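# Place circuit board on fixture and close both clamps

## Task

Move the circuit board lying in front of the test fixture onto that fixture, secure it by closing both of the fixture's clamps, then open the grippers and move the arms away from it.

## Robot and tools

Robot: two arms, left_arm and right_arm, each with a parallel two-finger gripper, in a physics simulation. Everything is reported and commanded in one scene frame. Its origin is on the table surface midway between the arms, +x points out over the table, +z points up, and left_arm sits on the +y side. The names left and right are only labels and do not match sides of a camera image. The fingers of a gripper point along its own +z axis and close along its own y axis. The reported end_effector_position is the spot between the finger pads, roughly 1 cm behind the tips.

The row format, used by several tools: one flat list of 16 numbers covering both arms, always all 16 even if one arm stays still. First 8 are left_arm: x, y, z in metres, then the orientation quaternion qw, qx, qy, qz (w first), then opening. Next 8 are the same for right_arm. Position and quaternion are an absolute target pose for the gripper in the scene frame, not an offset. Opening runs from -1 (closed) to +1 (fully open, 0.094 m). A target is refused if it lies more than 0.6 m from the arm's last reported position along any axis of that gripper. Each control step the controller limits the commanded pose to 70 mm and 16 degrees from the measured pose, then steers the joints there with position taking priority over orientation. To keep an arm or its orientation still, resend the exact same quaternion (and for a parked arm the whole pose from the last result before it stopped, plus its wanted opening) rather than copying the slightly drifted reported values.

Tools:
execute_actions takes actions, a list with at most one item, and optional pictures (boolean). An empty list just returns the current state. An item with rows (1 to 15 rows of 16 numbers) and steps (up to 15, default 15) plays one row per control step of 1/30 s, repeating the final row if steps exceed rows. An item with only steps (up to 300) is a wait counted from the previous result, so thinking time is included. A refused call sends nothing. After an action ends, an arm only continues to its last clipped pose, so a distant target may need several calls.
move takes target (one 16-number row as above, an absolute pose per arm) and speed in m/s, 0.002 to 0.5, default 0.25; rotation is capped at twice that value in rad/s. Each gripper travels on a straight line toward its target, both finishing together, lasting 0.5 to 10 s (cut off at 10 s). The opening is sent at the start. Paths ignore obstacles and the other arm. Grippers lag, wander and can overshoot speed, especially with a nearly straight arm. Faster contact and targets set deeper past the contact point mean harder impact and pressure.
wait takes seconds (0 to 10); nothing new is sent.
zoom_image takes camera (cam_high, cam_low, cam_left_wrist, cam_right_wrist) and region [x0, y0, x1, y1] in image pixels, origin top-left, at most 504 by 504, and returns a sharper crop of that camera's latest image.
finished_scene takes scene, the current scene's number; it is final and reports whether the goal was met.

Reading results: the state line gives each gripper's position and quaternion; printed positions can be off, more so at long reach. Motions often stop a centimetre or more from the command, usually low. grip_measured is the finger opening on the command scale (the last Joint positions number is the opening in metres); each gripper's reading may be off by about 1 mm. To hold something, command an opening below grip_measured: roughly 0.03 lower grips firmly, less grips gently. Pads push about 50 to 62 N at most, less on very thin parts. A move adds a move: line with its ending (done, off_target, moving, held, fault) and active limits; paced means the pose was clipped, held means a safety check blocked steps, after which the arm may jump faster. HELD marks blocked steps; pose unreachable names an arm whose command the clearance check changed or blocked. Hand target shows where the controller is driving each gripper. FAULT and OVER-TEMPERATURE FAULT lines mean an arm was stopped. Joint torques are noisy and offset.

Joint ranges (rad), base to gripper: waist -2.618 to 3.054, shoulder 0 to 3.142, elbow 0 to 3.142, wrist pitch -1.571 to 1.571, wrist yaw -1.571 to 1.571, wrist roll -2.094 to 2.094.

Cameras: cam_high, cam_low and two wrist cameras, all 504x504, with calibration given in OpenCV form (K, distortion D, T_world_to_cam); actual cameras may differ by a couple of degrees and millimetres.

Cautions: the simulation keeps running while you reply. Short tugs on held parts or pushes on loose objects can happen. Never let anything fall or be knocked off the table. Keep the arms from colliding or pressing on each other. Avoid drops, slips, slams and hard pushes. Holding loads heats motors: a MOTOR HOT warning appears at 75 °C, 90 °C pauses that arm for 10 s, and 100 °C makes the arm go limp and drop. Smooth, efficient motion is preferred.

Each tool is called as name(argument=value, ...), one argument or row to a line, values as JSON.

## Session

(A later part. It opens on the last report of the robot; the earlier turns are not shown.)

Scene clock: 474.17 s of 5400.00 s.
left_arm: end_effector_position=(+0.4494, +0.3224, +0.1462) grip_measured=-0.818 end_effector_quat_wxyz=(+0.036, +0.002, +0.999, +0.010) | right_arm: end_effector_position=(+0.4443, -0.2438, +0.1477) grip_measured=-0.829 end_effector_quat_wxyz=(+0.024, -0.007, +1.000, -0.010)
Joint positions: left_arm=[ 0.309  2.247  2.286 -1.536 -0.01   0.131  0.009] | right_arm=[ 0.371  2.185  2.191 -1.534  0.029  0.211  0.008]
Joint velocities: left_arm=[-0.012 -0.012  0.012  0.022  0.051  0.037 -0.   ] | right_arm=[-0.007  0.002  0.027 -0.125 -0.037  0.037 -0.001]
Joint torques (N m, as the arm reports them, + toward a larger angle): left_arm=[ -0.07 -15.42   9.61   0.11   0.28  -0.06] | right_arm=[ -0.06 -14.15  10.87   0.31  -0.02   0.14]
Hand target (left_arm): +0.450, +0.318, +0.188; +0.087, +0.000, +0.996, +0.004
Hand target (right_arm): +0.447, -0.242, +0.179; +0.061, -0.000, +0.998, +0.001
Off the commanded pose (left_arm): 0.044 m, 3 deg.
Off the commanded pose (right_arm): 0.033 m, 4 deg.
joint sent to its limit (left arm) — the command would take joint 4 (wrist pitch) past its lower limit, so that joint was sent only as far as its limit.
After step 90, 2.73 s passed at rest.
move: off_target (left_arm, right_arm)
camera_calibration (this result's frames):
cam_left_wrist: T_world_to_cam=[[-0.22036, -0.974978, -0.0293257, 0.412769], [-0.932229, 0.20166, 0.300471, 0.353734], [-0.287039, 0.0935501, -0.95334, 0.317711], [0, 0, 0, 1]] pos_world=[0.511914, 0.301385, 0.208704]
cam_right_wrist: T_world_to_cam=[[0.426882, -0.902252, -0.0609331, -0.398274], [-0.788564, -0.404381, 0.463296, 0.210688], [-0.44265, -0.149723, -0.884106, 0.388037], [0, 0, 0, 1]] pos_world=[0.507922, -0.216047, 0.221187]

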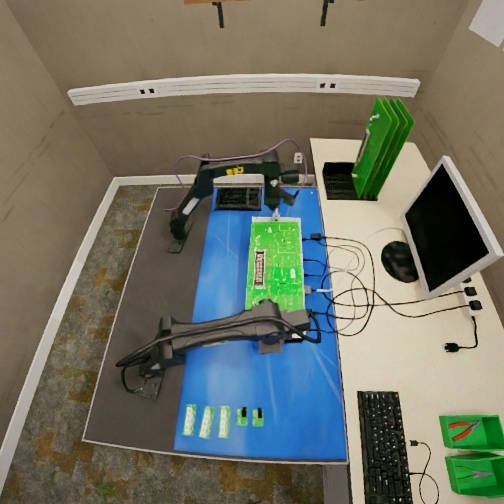

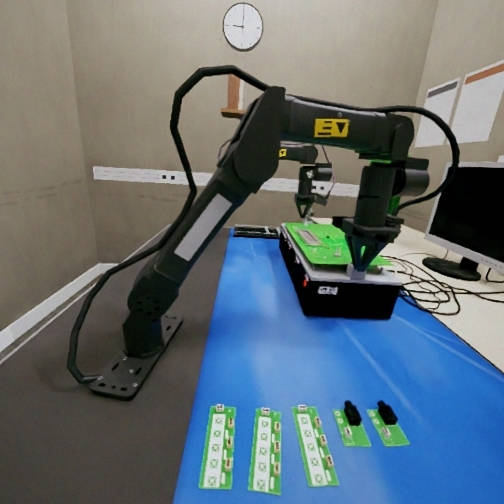

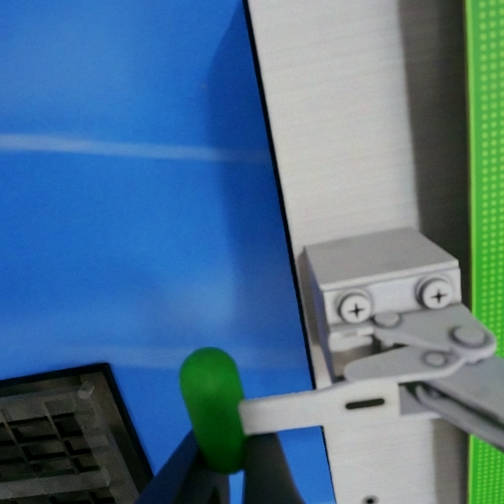

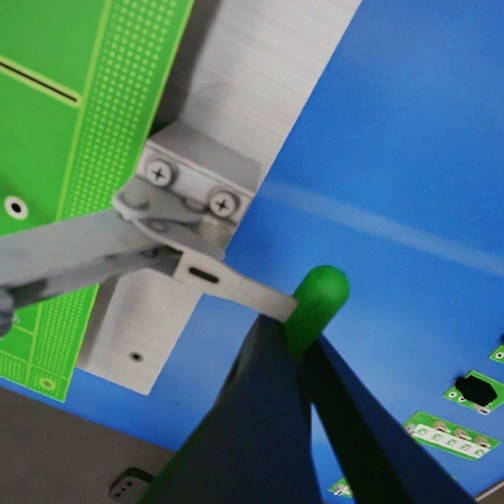

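move(
  target=[0.45,0.30,0.195,0.1,0,0.995,0,-0.85,0.446,-0.222,0.195,0.1,0,0.995,0,-0.86],
  speed=0.02,
)

Scene clock: 482.40 s of 5400.00 s.
left_arm: end_effector_position=(+0.4496, +0.3207, +0.1570) grip_measured=-0.818 end_effector_quat_wxyz=(+0.051, -0.003, +0.998, +0.032) | right_arm: end_effector_position=(+0.4445, -0.2421, +0.1569) grip_measured=-0.830 end_effector_quat_wxyz=(+0.045, +0.002, +0.998, -0.040)
Joint positions: left_arm=[ 0.288  2.211  2.266 -1.519 -0.054  0.102  0.009] | right_arm=[ 0.405  2.165  2.191 -1.531  0.101  0.26   0.008]
Joint velocities: left_arm=[ 0.017  0.002  0.002 -0.007  0.037 -0.022  0.   ] | right_arm=[ 0.012 -0.012 -0.002 -0.037 -0.007  0.022 -0.001]
Joint torques (N m, as the arm reports them, + toward a larger angle): left_arm=[ -1.76 -15.79   7.35   0.29   0.75  -0.18] | right_arm=[  1.23 -17.08   7.8    0.8   -0.53   0.14]
Hand target (left_arm): +0.449, +0.301, +0.194; +0.099, +0.001, +0.995, +0.001
Hand target (right_arm): +0.445, -0.223, +0.195; +0.098, -0.000, +0.995, +0.001
Off the commanded pose (left_arm): 0.043 m, 7 deg.
Off the commanded pose (right_arm): 0.043 m, 8 deg.
After step 90, 1.13 s passed at rest.
move: off_target (left_arm, right_arm)
camera_calibration (this result's frames):
cam_left_wrist: T_world_to_cam=[[-0.207201, -0.975089, -0.0791833, 0.413347], [-0.943279, 0.177666, 0.280464, 0.36681], [-0.259409, 0.132804, -0.956593, 0.303691], [0, 0, 0, 1]] pos_world=[0.51043, 0.297549, 0.220362]
cam_right_wrist: T_world_to_cam=[[0.410985, -0.911555, 0.0126215, -0.402968], [-0.815466, -0.361402, 0.452111, 0.231345], [-0.407562, -0.196103, -0.891872, 0.370904], [0, 0, 0, 1]] pos_world=[0.505434, -0.210983, 0.231292]

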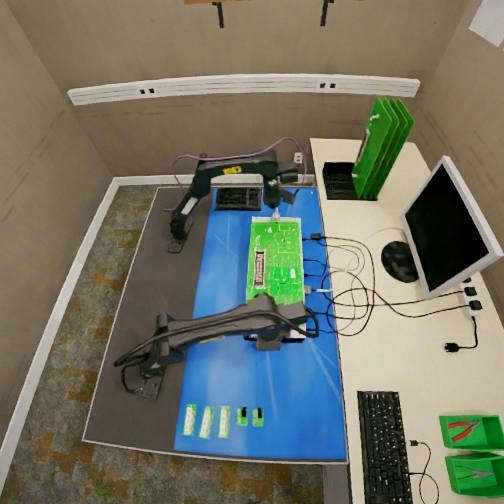

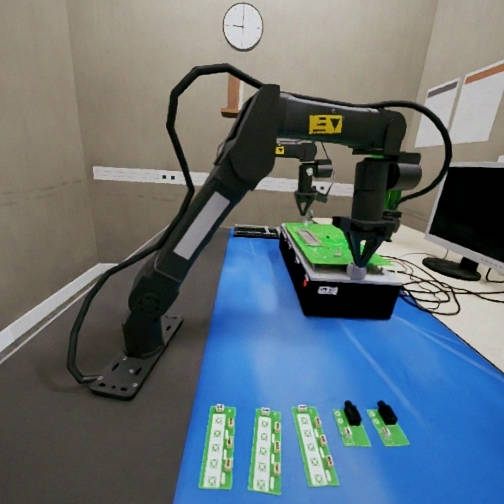

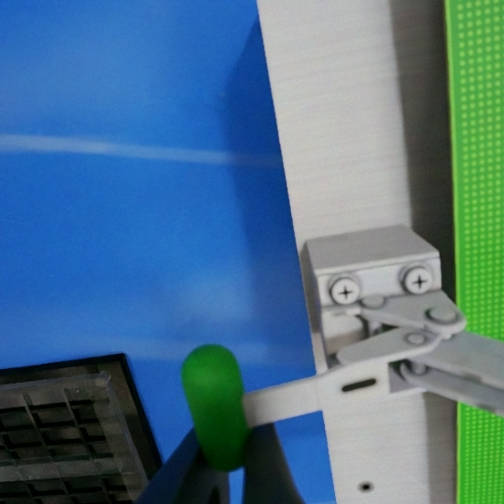

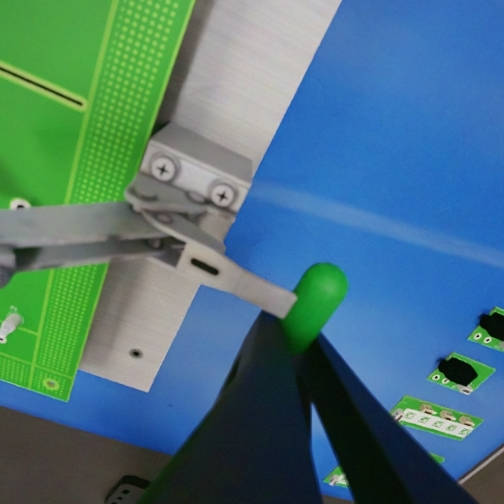

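move(
  target=[0.45,0.305,0.185,0.1,0,0.98,0.17,-0.84,0.446,-0.227,0.185,0.1,0,0.98,-0.17,-0.85],
  speed=0.02,
)

Scene clock: 496.27 s of 5400.00 s.
left_arm: end_effector_position=(+0.4496, +0.3191, +0.1654) grip_measured=-0.818 end_effector_quat_wxyz=(+0.065, +0.001, +0.980, +0.187) | right_arm: end_effector_position=(+0.4445, -0.2398, +0.1641) grip_measured=-0.830 end_effector_quat_wxyz=(+0.087, -0.007, +0.979, -0.182)
Joint positions: left_arm=[ 0.158  2.154  2.155 -1.443 -0.377  0.002  0.009] | right_arm=[ 0.533  2.184  2.199 -1.557  0.405  0.366  0.008]
Joint velocities: left_arm=[ 0.017 -0.007  0.002 -0.022  0.007 -0.037 -0.   ] | right_arm=[-0.022  0.007  0.002 -0.022  0.007 -0.037 -0.001]
Joint torques (N m, as the arm reports them, + toward a larger angle): left_arm=[ -2.1  -13.66   6.11   0.42  -0.03  -0.26] | right_arm=[  1.45 -12.98   9.48   0.43   0.13   0.21]
Hand target (left_arm): +0.450, +0.305, +0.185; +0.097, -0.000, +0.981, +0.170
Hand target (right_arm): +0.446, -0.227, +0.185; +0.118, -0.003, +0.979, -0.164
Off the commanded pose (left_arm): 0.024 m, 4 deg.
Off the commanded pose (right_arm): 0.025 m, 2 deg.
joint sent to its limit (right arm) — the command would take joint 4 (wrist pitch) past its lower limit, so that joint was sent only as far as its limit.
After step 90, 3.27 s passed at rest.
move: off_target (left_arm, right_arm)
camera_calibration (this result's frames):
cam_left_wrist: T_world_to_cam=[[-0.1945, -0.904454, -0.379649, 0.433885], [-0.952746, 0.0821248, 0.292456, 0.39752], [-0.233335, 0.418592, -0.877688, 0.195993], [0, 0, 0, 1]] pos_world=[0.508858, 0.277741, 0.220487]
cam_right_wrist: T_world_to_cam=[[0.405812, -0.862325, 0.302841, -0.434485], [-0.85169, -0.236591, 0.467599, 0.272412], [-0.331573, -0.447684, -0.830445, 0.273571], [0, 0, 0, 1]] pos_world=[0.499038, -0.187744, 0.231385]

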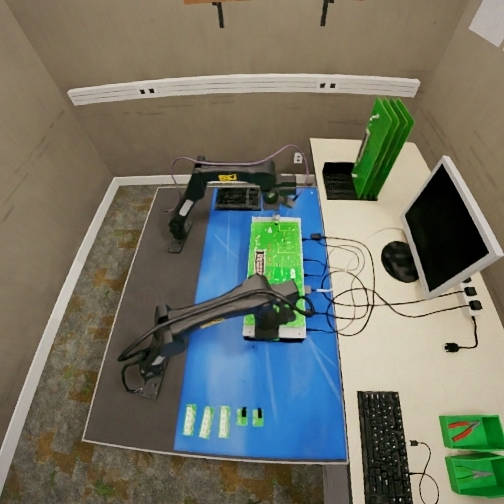

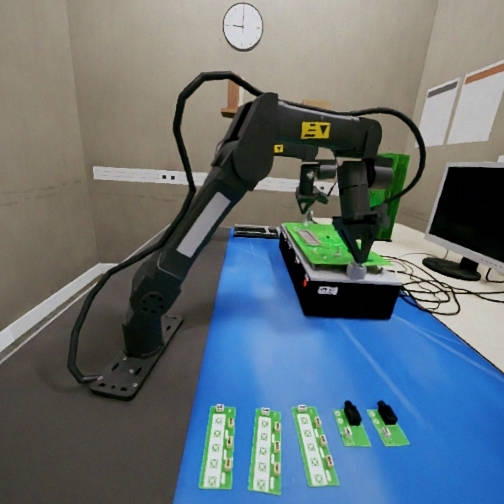

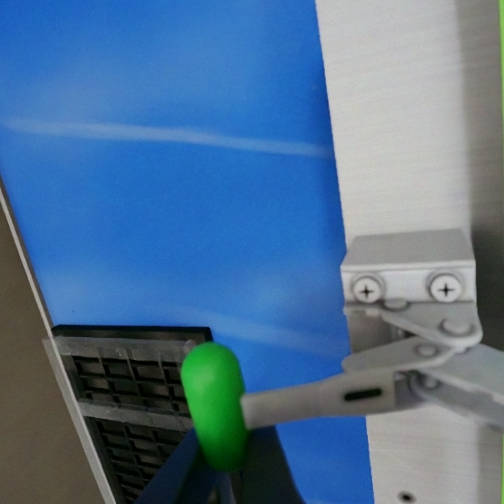

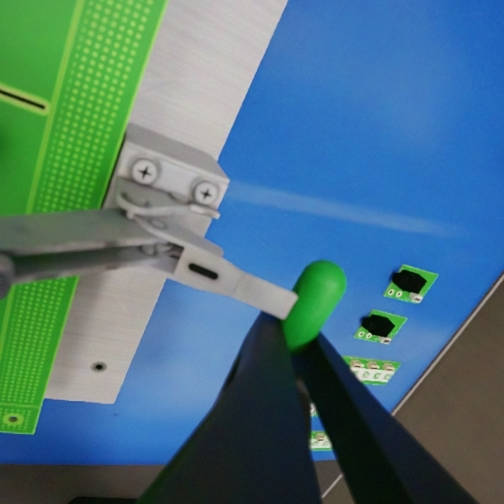

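move(
  target=[0.45,0.305,0.205,0.12,0,0.94,0.32,-0.84,0.446,-0.226,0.205,0.14,0,0.94,-0.32,-0.85],
  speed=0.02,
)

Scene clock: 508.70 s of 5400.00 s.
left_arm: end_effector_position=(+0.4495, +0.3123, +0.1782) grip_measured=-0.817 end_effector_quat_wxyz=(+0.078, +0.010, +0.945, +0.319) | right_arm: end_effector_position=(+0.4454, -0.2311, +0.1793) grip_measured=-0.830 end_effector_quat_wxyz=(+0.145, -0.026, +0.945, -0.292)
Joint positions: left_arm=[ 0.041  2.154  2.109 -1.442 -0.664 -0.09   0.009] | right_arm=[ 0.645  2.189  2.173 -1.563  0.663  0.447  0.008]
Joint velocities: left_arm=[-0.017 -0.002 -0.002 -0.022  0.037 -0.066 -0.001] | right_arm=[-0.017 -0.012  0.002 -0.081  0.037 -0.022 -0.001]
Joint torques (N m, as the arm reports them, + toward a larger angle): left_arm=[ -2.24 -14.01   6.69   0.32  -0.6   -0.22] | right_arm=[  1.7  -14.05   7.39   0.42   0.97   0.26]
Hand target (left_arm): +0.450, +0.305, +0.205; +0.118, -0.001, +0.940, +0.320
Hand target (right_arm): +0.445, -0.226, +0.205; +0.188, -0.017, +0.936, -0.298
Off the commanded pose (left_arm): 0.028 m, 5 deg.
Off the commanded pose (right_arm): 0.026 m, 4 deg.
joint sent to its limit (right arm) — the command would take joint 4 (wrist pitch) past its lower limit, so that joint was sent only as far as its limit.
After step 90, 1.57 s passed at rest.
move: off_target (left_arm, right_arm)
camera_calibration (this result's frames):
cam_left_wrist: T_world_to_cam=[[-0.186078, -0.765902, -0.615442, 0.427617], [-0.959889, 0.00799834, 0.280268, 0.422726], [-0.209735, 0.642908, -0.736669, 0.104271], [0, 0, 0, 1]] pos_world=[0.507209, 0.257095, 0.22151]
cam_right_wrist: T_world_to_cam=[[0.388206, -0.750063, 0.535445, -0.439897], [-0.895045, -0.168465, 0.412932, 0.312966], [-0.219521, -0.639551, -0.73674, 0.179331], [0, 0, 0, 1]] pos_world=[0.490256, -0.162535, 0.238427]

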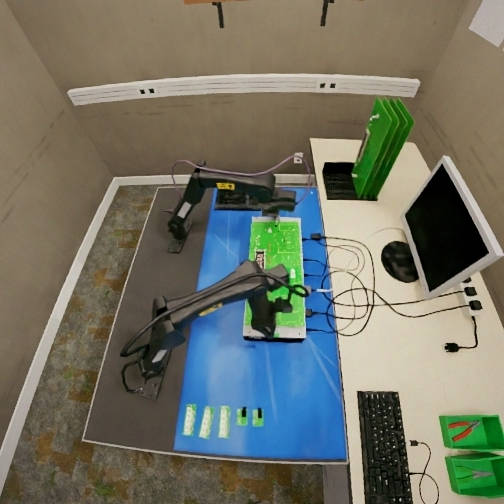

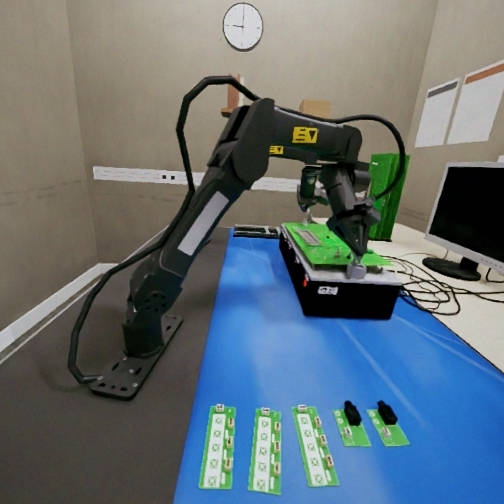

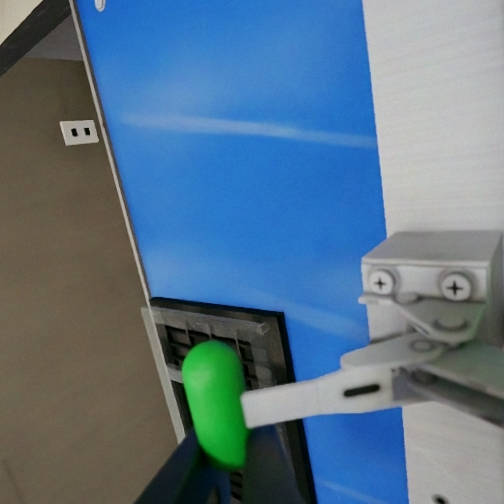

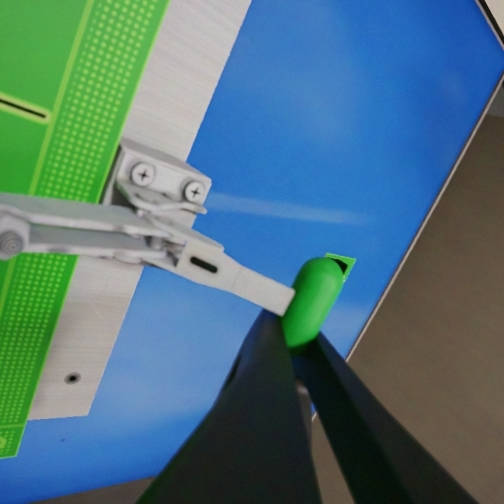

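move(
  target=[0.45,0.315,0.185,0.12,0,0.94,0.32,-0.4,0.446,-0.234,0.185,0.14,0,0.94,-0.32,-0.4],
  speed=0.03,
)

move(
  target=[0.44,0.33,0.25,0.12,0,0.99,0,-0.4,0.44,-0.25,0.25,0.12,0,0.99,0,-0.4],
  speed=0.1,
)

move(
  target=[0.468,0.36,0.23,0.1,0,0.995,0,-1,0.465,-0.28,0.23,0.1,0,0.995,0,-1],
  speed=0.1,
)

zoom_image(
  camera="cam_low",
  region=[270,180,420,300],
)

Scene clock: 520.07 s of 5400.00 s.
left_arm: end_effector_position=(+0.4504, +0.3123, +0.1773) grip_measured=-0.402 end_effector_quat_wxyz=(+0.108, +0.002, +0.943, +0.315) | right_arm: end_effector_position=(+0.4463, -0.2323, +0.1807) grip_measured=-0.402 end_effector_quat_wxyz=(+0.154, -0.012, +0.942, -0.297)
Joint positions: left_arm=[ 0.041  2.086  1.994 -1.326 -0.664 -0.083  0.028] | right_arm=[ 0.647  2.19   2.172 -1.562  0.682  0.48   0.028]
Joint velocities: left_arm=[-0.027  0.017 -0.007  0.022 -0.022  0.037 -0.   ] | right_arm=[ 0.007  0.017 -0.017 -0.007  0.007 -0.022 -0.   ]
Joint torques (N m, as the arm reports them, + toward a larger angle): left_arm=[  0.16 -11.34   5.44   0.51  -0.57   0.02] | right_arm=[  0.38 -11.48   5.41   0.41   0.73   0.09]
Hand target (left_arm): +0.450, +0.315, +0.185; +0.119, -0.001, +0.940, +0.321
Hand target (right_arm): +0.446, -0.234, +0.185; +0.163, -0.009, +0.937, -0.309
Off the commanded pose (left_arm): 0.008 m, 2 deg.
Off the commanded pose (right_arm): 0.005 m, 3 deg.
joint sent to its limit (right arm) — the command would take joint 4 (wrist pitch) past its lower limit, so that joint was sent only as far as its limit.
After step 90, 6.67 s passed at rest.
move: off_target (right_arm)
camera_calibration (this result's frames):
cam_left_wrist: T_world_to_cam=[[-0.151594, -0.770301, -0.619399, 0.413756], [-0.975448, 0.0153073, 0.219698, 0.439368], [-0.159752, 0.637496, -0.753709, 0.0860119], [0, 0, 0, 1]] pos_world=[0.505044, 0.257159, 0.22458]
cam_right_wrist: T_world_to_cam=[[0.357273, -0.754389, 0.550684, -0.431857], [-0.908809, -0.144776, 0.391287, 0.328541], [-0.215457, -0.640263, -0.73732, 0.177909], [0, 0, 0, 1]] pos_world=[0.491204, -0.164314, 0.240439]

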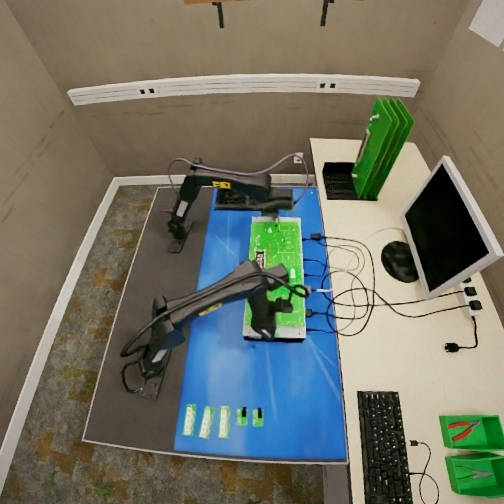

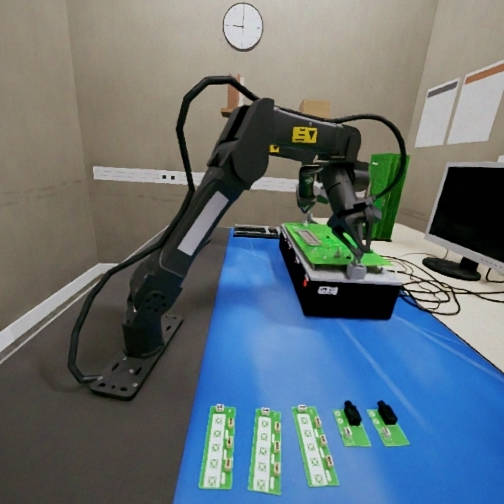

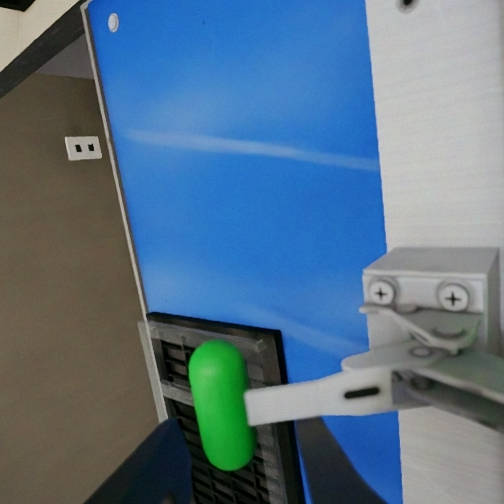

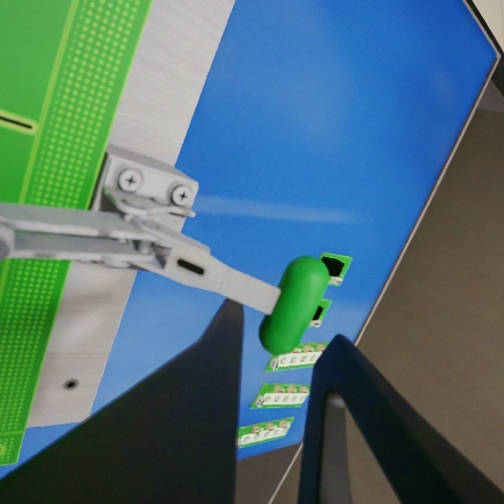

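Scene clock: 523.70 s of 5400.00 s.
left_arm: end_effector_position=(+0.4451, +0.3311, +0.2310) grip_measured=-0.401 end_effector_quat_wxyz=(+0.145, -0.002, +0.989, +0.009) | right_arm: end_effector_position=(+0.4392, -0.2508, +0.2301) grip_measured=-0.402 end_effector_quat_wxyz=(+0.126, +0.003, +0.992, -0.005)
Joint positions: left_arm=[ 0.345  2.086  2.345 -1.539  0.028  0.155  0.028] | right_arm=[ 0.374  2.027  2.262 -1.562  0.066  0.226  0.028]
Joint velocities: left_arm=[-0.002 -0.012  0.002 -0.007  0.022 -0.037 -0.001] | right_arm=[-0.012 -0.002 -0.002  0.022  0.066  0.066 -0.   ]
Joint torques (N m, as the arm reports them, + toward a larger angle): left_arm=[  0.6  -11.45   7.45   0.5    0.07   0.  ] | right_arm=[ -0.54 -11.17   8.39   0.88  -0.04  -0.03]
Hand target (left_arm): +0.440, +0.330, +0.249; +0.163, +0.000, +0.987, +0.007
Hand target (right_arm): +0.440, -0.251, +0.248; +0.150, +0.003, +0.989, +0.007
Off the commanded pose (left_arm): 0.020 m, 3 deg.
Off the commanded pose (right_arm): 0.020 m, 1 deg.
joint sent to its limit (left arm) — the command would take joint 4 (wrist pitch) past its lower limit, so that joint was sent only as far as its limit.
joint sent to its limit (right arm) — the command would take joint 4 (wrist pitch) past its lower limit, so that joint was sent only as far as its limit.
move: off_target (left_arm, right_arm)
camera_calibration (this result's frames):
cam_left_wrist: T_world_to_cam=[[-0.203324, -0.976316, -0.0739337, 0.425894], [-0.976436, 0.196611, 0.0889738, 0.392725], [-0.0723304, 0.0902821, -0.993286, 0.311265], [0, 0, 0, 1]] pos_world=[0.492579, 0.310491, 0.30572]
cam_right_wrist: T_world_to_cam=[[0.414721, -0.909823, 0.0151471, -0.41145], [-0.873187, -0.393228, 0.287952, 0.245907], [-0.256029, -0.132646, -0.957525, 0.396778], [0, 0, 0, 1]] pos_world=[0.486946, -0.225018, 0.315348]

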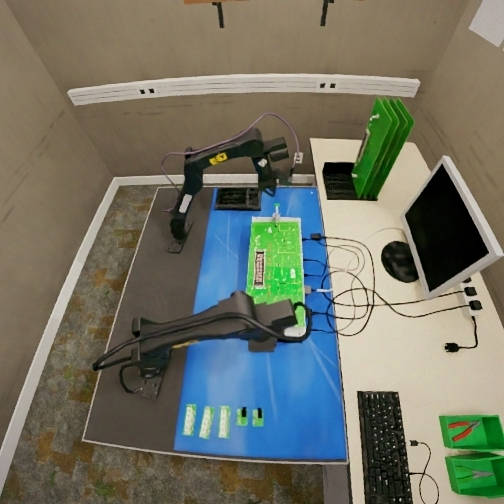

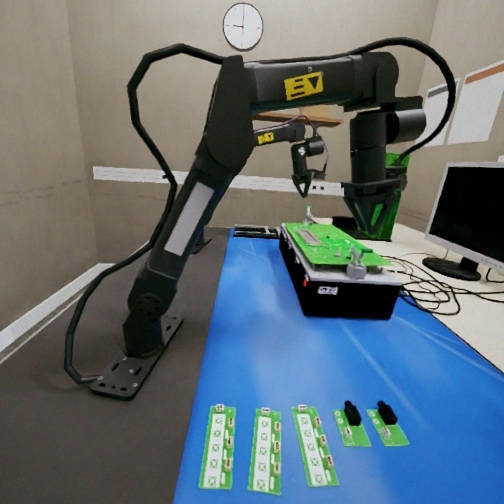

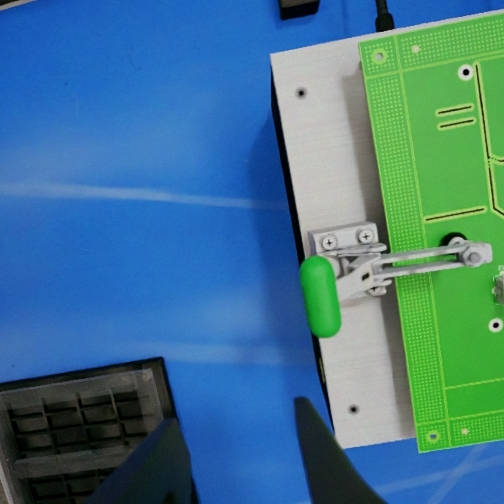

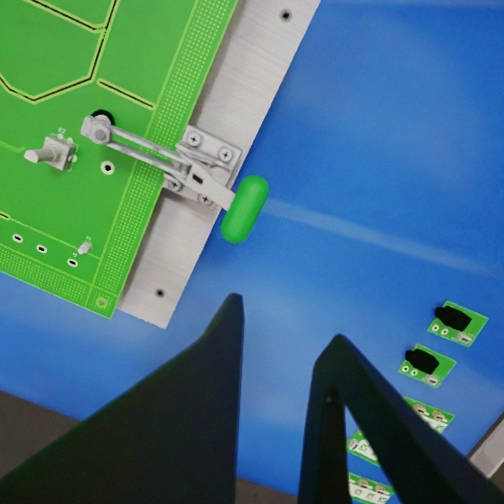

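Scene clock: 524.57 s of 5400.00 s.
left_arm: end_effector_position=(+0.4658, +0.3602, +0.2311) grip_measured=-0.982 end_effector_quat_wxyz=(+0.166, -0.005, +0.986, +0.017) | right_arm: end_effector_position=(+0.4598, -0.2820, +0.2239) grip_measured=-0.998 end_effector_quat_wxyz=(+0.126, +0.004, +0.992, -0.003)
Joint positions: left_arm=[ 0.403  2.182  2.489 -1.544  0.036  0.204  0.001] | right_arm=[ 0.282  2.09   2.331 -1.562  0.04   0.139  0.   ]
Joint velocities: left_arm=[-0.022  0.002  0.002  0.007  0.037 -0.007  0.   ] | right_arm=[ 0.017 -0.007  0.002  0.022 -0.066 -0.051 -0.001]
Joint torques (N m, as the arm reports them, + toward a larger angle): left_arm=[ 0.25 -8.89  7.58  0.62  0.09  0.05] | right_arm=[-0.53 -9.3   8.42  0.88 -0.08 -0.1 ]
Hand target (left_arm): +0.467, +0.360, +0.230; +0.164, -0.002, +0.986, +0.013
Hand target (right_arm): +0.464, -0.281, +0.229; +0.136, -0.000, +0.991, +0.004
Off the commanded pose (left_arm): 0.002 m, 8 deg.
Off the commanded pose (right_arm): 0.008 m, 3 deg.
joint sent to its limit (left arm) — the command would take joint 4 (wrist pitch) past its lower limit, so that joint was sent only as far as its limit.
joint sent to its limit (right arm) — the command would take joint 4 (wrist pitch) past its lower limit, so that joint was sent only as far as its limit.
move: off_target (left_arm, right_arm)
camera_calibration (this result's frames):
cam_left_wrist: T_world_to_cam=[[-0.192314, -0.976451, -0.097772, 0.458946], [-0.980835, 0.188085, 0.0508587, 0.421119], [-0.0312715, 0.105679, -0.993908, 0.285684], [0, 0, 0, 1]] pos_world=[0.510244, 0.338741, 0.307399]
cam_right_wrist: T_world_to_cam=[[0.414487, -0.909979, 0.01179, -0.447471], [-0.87349, -0.394164, 0.285743, 0.253798], [-0.255373, -0.128735, -0.958234, 0.392896], [0, 0, 0, 1]] pos_world=[0.507496, -0.256572, 0.30924]

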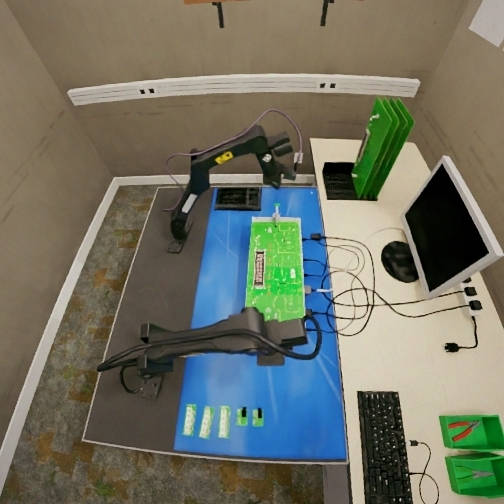

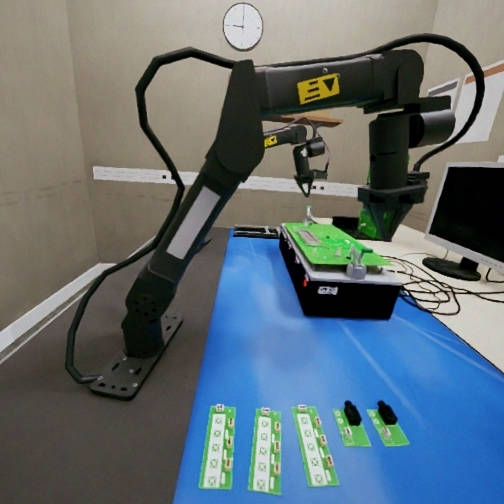

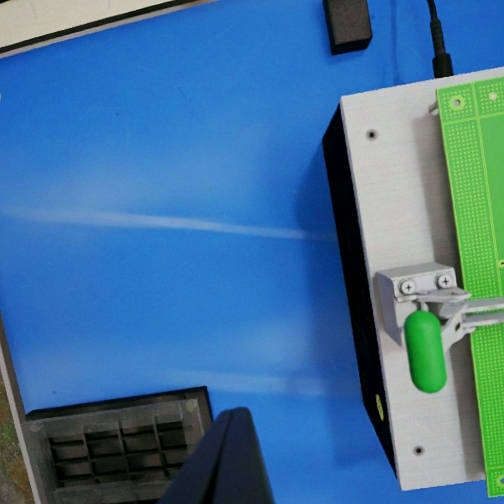

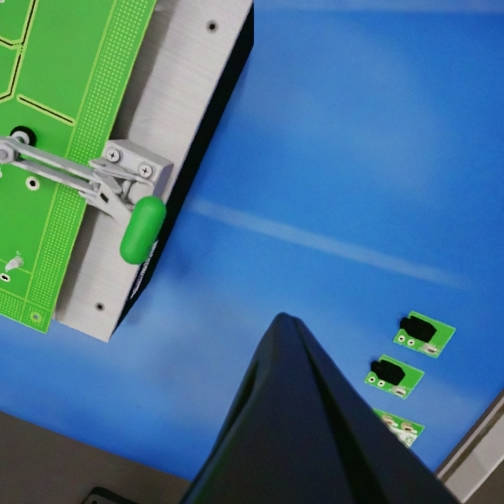

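Region (270, 180, 420, 300) of cam_low's 504x504 image, scaled by 3.360, with more detail than that image has; it fills the top 403 rows of this view, and the rest is white.

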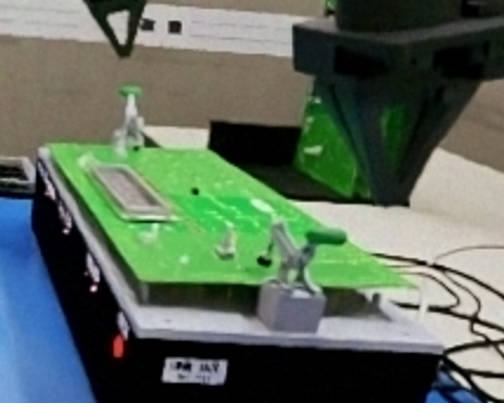

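Spindles nearly down. Push handles inward from outside.

move(
  target=[0.468,0.355,0.175,0.08,0,0.997,0,-1,0.468,-0.275,0.178,0.08,0,0.997,0,-1],
  speed=0.08,
)

move(
  target=[0.468,0.28,0.18,0.08,0,0.997,0,-1,0.468,-0.2,0.183,0.08,0,0.997,0,-1],
  speed=0.02,
)

zoom_image(
  camera="cam_low",
  region=[270,180,420,300],
)

Scene clock: 530.57 s of 5400.00 s.
left_arm: end_effector_position=(+0.4708, +0.3586, +0.1865) grip_measured=-0.982 end_effector_quat_wxyz=(+0.114, -0.002, +0.993, +0.005) | right_arm: end_effector_position=(+0.4685, -0.2800, +0.1853) grip_measured=-0.998 end_effector_quat_wxyz=(+0.089, +0.002, +0.996, -0.006)
Joint positions: left_arm=[ 0.397  2.266  2.464 -1.544  0.037  0.206  0.001] | right_arm=[ 0.282  2.161  2.294 -1.529  0.036  0.136  0.   ]
Joint velocities: left_arm=[0.007 0.007 0.002 0.037 0.037 0.007 0.   ] | right_arm=[ 0.017 -0.007  0.002 -0.007 -0.051  0.022 -0.001]
Joint torques (N m, as the arm reports them, + toward a larger angle): left_arm=[-0.77 -9.96  5.11  0.42  0.02 -0.02] | right_arm=[ 0.3  -9.88  4.84  0.83 -0.11  0.05]
Hand target (left_arm): +0.467, +0.355, +0.175; +0.093, +0.000, +0.996, +0.001
Hand target (right_arm): +0.467, -0.275, +0.178; +0.080, -0.001, +0.997, -0.001
Off the commanded pose (left_arm): 0.012 m, 4 deg.
Off the commanded pose (right_arm): 0.009 m, 1 deg.
joint sent to its limit (left arm) — the command would take joint 4 (wrist pitch) past its lower limit, so that joint was sent only as far as its limit.
After step 90, 1.53 s passed at rest.
move: off_target (left_arm)
camera_calibration (this result's frames):
cam_left_wrist: T_world_to_cam=[[-0.207129, -0.976832, -0.0538128, 0.452892], [-0.969003, 0.197277, 0.14871, 0.401476], [-0.134649, 0.082947, -0.987416, 0.29731], [0, 0, 0, 1]] pos_world=[0.522871, 0.338537, 0.258237]
cam_right_wrist: T_world_to_cam=[[0.417607, -0.90853, -0.0133228, -0.445269], [-0.848135, -0.395023, 0.353021, 0.248658], [-0.325993, -0.136125, -0.935521, 0.385218], [0, 0, 0, 1]] pos_world=[0.522422, -0.253876, 0.266666]

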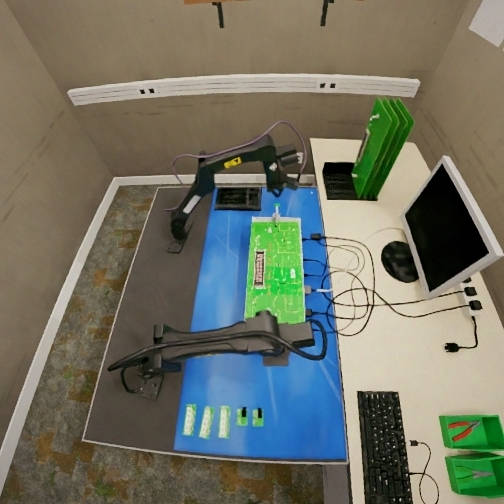

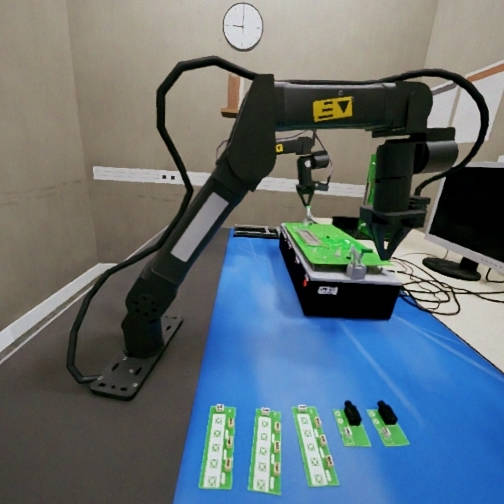

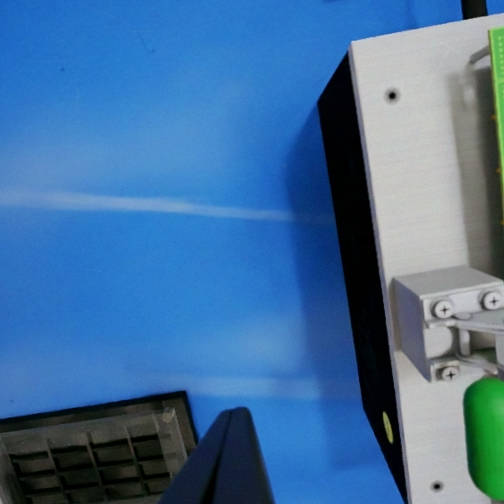

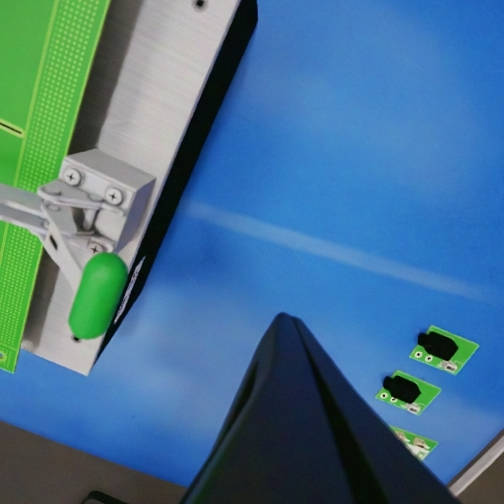

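Scene clock: 534.80 s of 5400.00 s.
left_arm: end_effector_position=(+0.4755, +0.3150, +0.1827) grip_measured=-0.983 end_effector_quat_wxyz=(+0.101, -0.014, +0.993, +0.051) | right_arm: end_effector_position=(+0.4716, -0.2393, +0.1831) grip_measured=-0.999 end_effector_quat_wxyz=(+0.100, +0.017, +0.994, -0.046)
Joint positions: left_arm=[ 0.257  2.266  2.449 -1.545 -0.089  0.055  0.001] | right_arm=[ 0.413  2.224  2.383 -1.562  0.145  0.29   0.   ]
Joint velocities: left_arm=[-0.002 -0.007  0.002 -0.037 -0.095 -0.11   0.001] | right_arm=[-0.007 -0.002  0.002 -0.081 -0.066  0.051 -0.001]
Joint torques (N m, as the arm reports them, + toward a larger angle): left_arm=[ -3.78 -11.95   3.76   0.42   0.94  -0.24] | right_arm=[ 2.73 -9.61  8.62  0.74 -0.91  0.18]
Hand target (left_arm): +0.470, +0.281, +0.181; +0.092, +0.000, +0.996, +0.002
Hand target (right_arm): +0.467, -0.201, +0.183; +0.096, -0.002, +0.995, +0.002
Off the commanded pose (left_arm): 0.036 m, 7 deg.
Off the commanded pose (right_arm): 0.039 m, 6 deg.
joint sent to its limit (left arm) — the command would take joint 4 (wrist pitch) past its lower limit, so that joint was sent only as far as its limit.
joint sent to its limit (right arm) — the command would take joint 4 (wrist pitch) past its lower limit, so that joint was sent only as far as its limit.
move: off_target (left_arm, right_arm)
camera_calibration (this result's frames):
cam_left_wrist: T_world_to_cam=[[-0.176466, -0.974997, -0.135056, 0.41076], [-0.970664, 0.149609, 0.188225, 0.423802], [-0.163313, 0.164309, -0.972796, 0.283167], [0, 0, 0, 1]] pos_world=[0.530099, 0.290558, 0.251169]
cam_right_wrist: T_world_to_cam=[[0.38155, -0.921907, 0.0671384, -0.41045], [-0.870619, -0.33402, 0.361184, 0.29181], [-0.310552, -0.196262, -0.930075, 0.367101], [0, 0, 0, 1]] pos_world=[0.524666, -0.208879, 0.263591]

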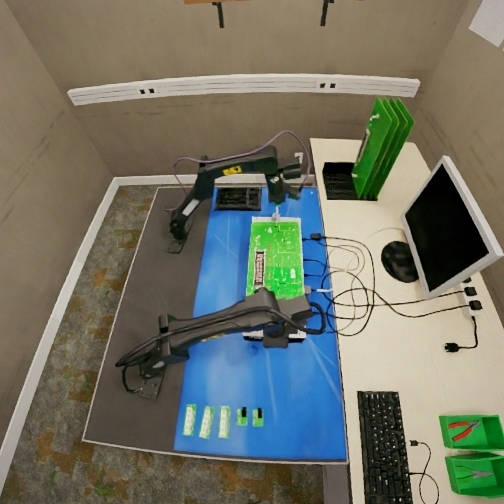

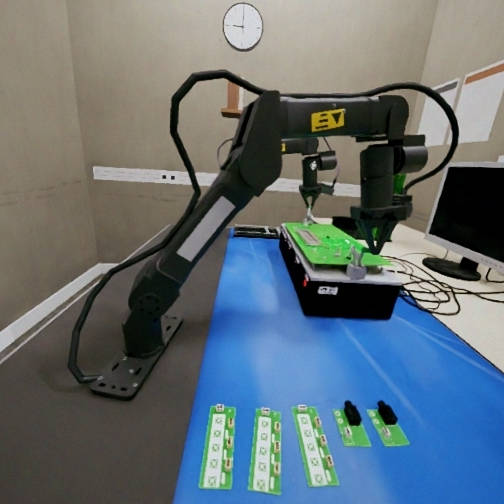

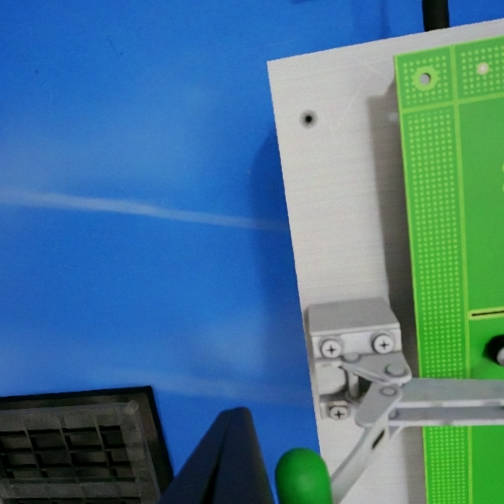

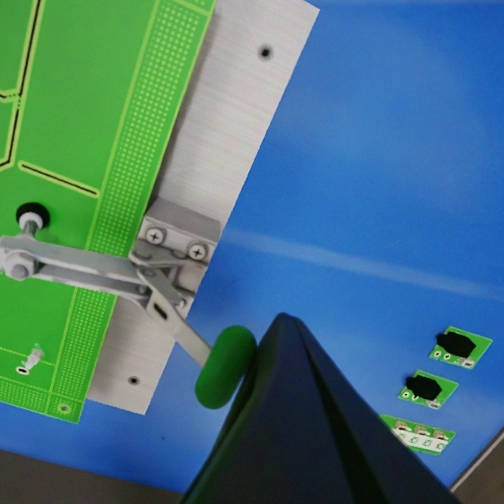

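Region (270, 180, 420, 300) of cam_low's 504x504 image, scaled by 3.360, with more detail than that image has; it fills the top 403 rows of this view, and the rest is white.

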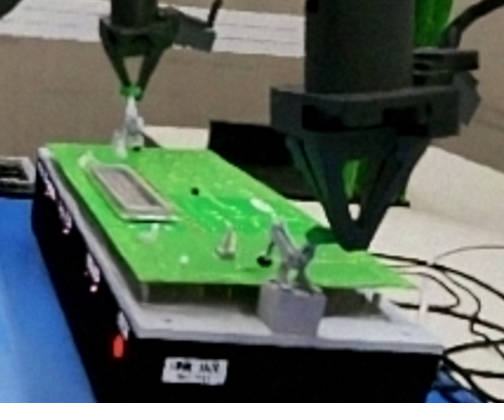

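move(
  target=[0.468,0.25,0.195,0.12,0,0.99,0,-1,0.468,-0.172,0.195,0.12,0,0.99,0,-1],
  speed=0.02,
)

zoom_image(
  camera="cam_low",
  region=[270,180,420,300],
)

Scene clock: 545.27 s of 5400.00 s.
left_arm: end_effector_position=(+0.4715, +0.2488, +0.1893) grip_measured=-0.983 end_effector_quat_wxyz=(+0.115, +0.006, +0.993, +0.005) | right_arm: end_effector_position=(+0.4671, -0.1782, +0.1929) grip_measured=-0.999 end_effector_quat_wxyz=(+0.122, +0.000, +0.993, -0.006)
Joint positions: left_arm=[ 0.142  2.203  2.37  -1.508 -0.019 -0.026  0.001] | right_arm=[ 0.525  2.246  2.455 -1.557  0.1    0.368  0.   ]
Joint velocities: left_arm=[ 0.007 -0.002 -0.007 -0.022  0.022  0.037 -0.   ] | right_arm=[-0.002 -0.002  0.002  0.007  0.022  0.022  0.   ]
Joint torques (N m, as the arm reports them, + toward a larger angle): left_arm=[  0.45 -12.01   4.76   0.59   0.08  -0.08] | right_arm=[ 0.36 -9.96  8.43  0.79 -0.05  0.09]
Hand target (left_arm): +0.469, +0.250, +0.195; +0.121, -0.000, +0.993, +0.000
Hand target (right_arm): +0.469, -0.172, +0.194; +0.124, +0.000, +0.992, +0.002
Off the commanded pose (left_arm): 0.007 m, 1 deg.
Off the commanded pose (right_arm): 0.007 m, 1 deg.
joint sent to its limit (right arm) — the command would take joint 4 (wrist pitch) past its lower limit, so that joint was sent only as far as its limit.
After step 90, 3.23 s passed at rest.
move: done
camera_calibration (this result's frames):
cam_left_wrist: T_world_to_cam=[[-0.223373, -0.973133, -0.0558223, 0.353128], [-0.965734, 0.213183, 0.148026, 0.418066], [-0.132149, 0.0869745, -0.987407, 0.307048], [0, 0, 0, 1]] pos_world=[0.523196, 0.227811, 0.26101]
cam_right_wrist: T_world_to_cam=[[0.420709, -0.907086, 0.0140995, -0.358463], [-0.868279, -0.39811, 0.295974, 0.30484], [-0.262861, -0.136761, -0.955092, 0.379951], [0, 0, 0, 1]] pos_world=[0.515369, -0.151834, 0.277718]

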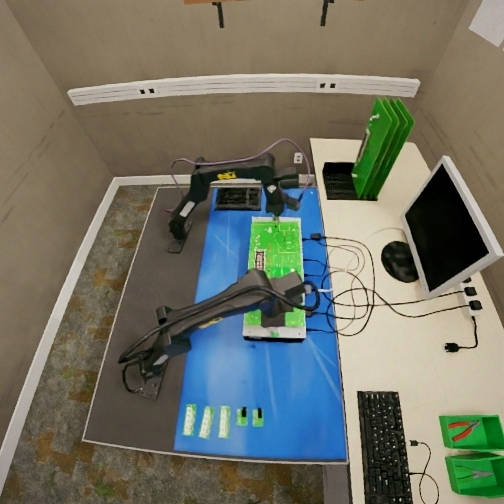

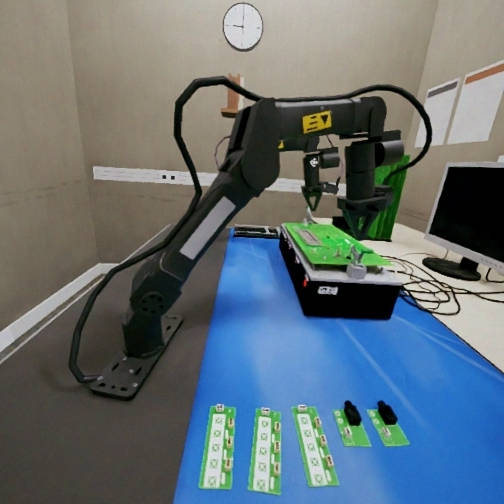

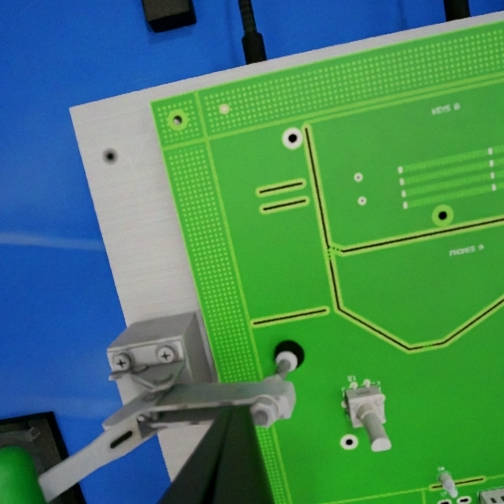

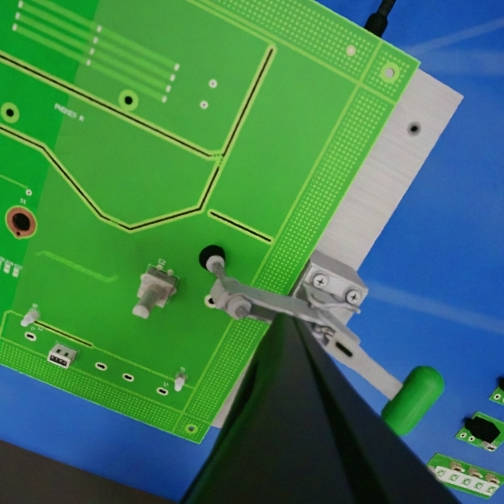

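Region (270, 180, 420, 300) of cam_low's 504x504 image, scaled by 3.360, with more detail than that image has; it fills the top 403 rows of this view, and the rest is white.

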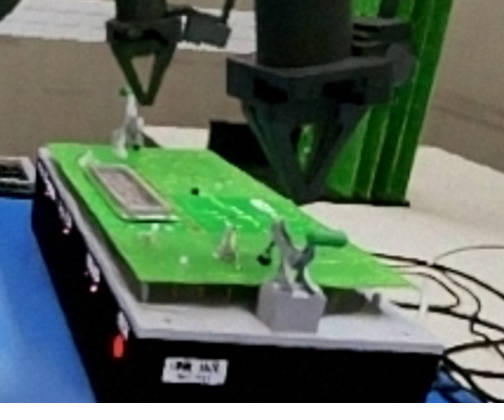

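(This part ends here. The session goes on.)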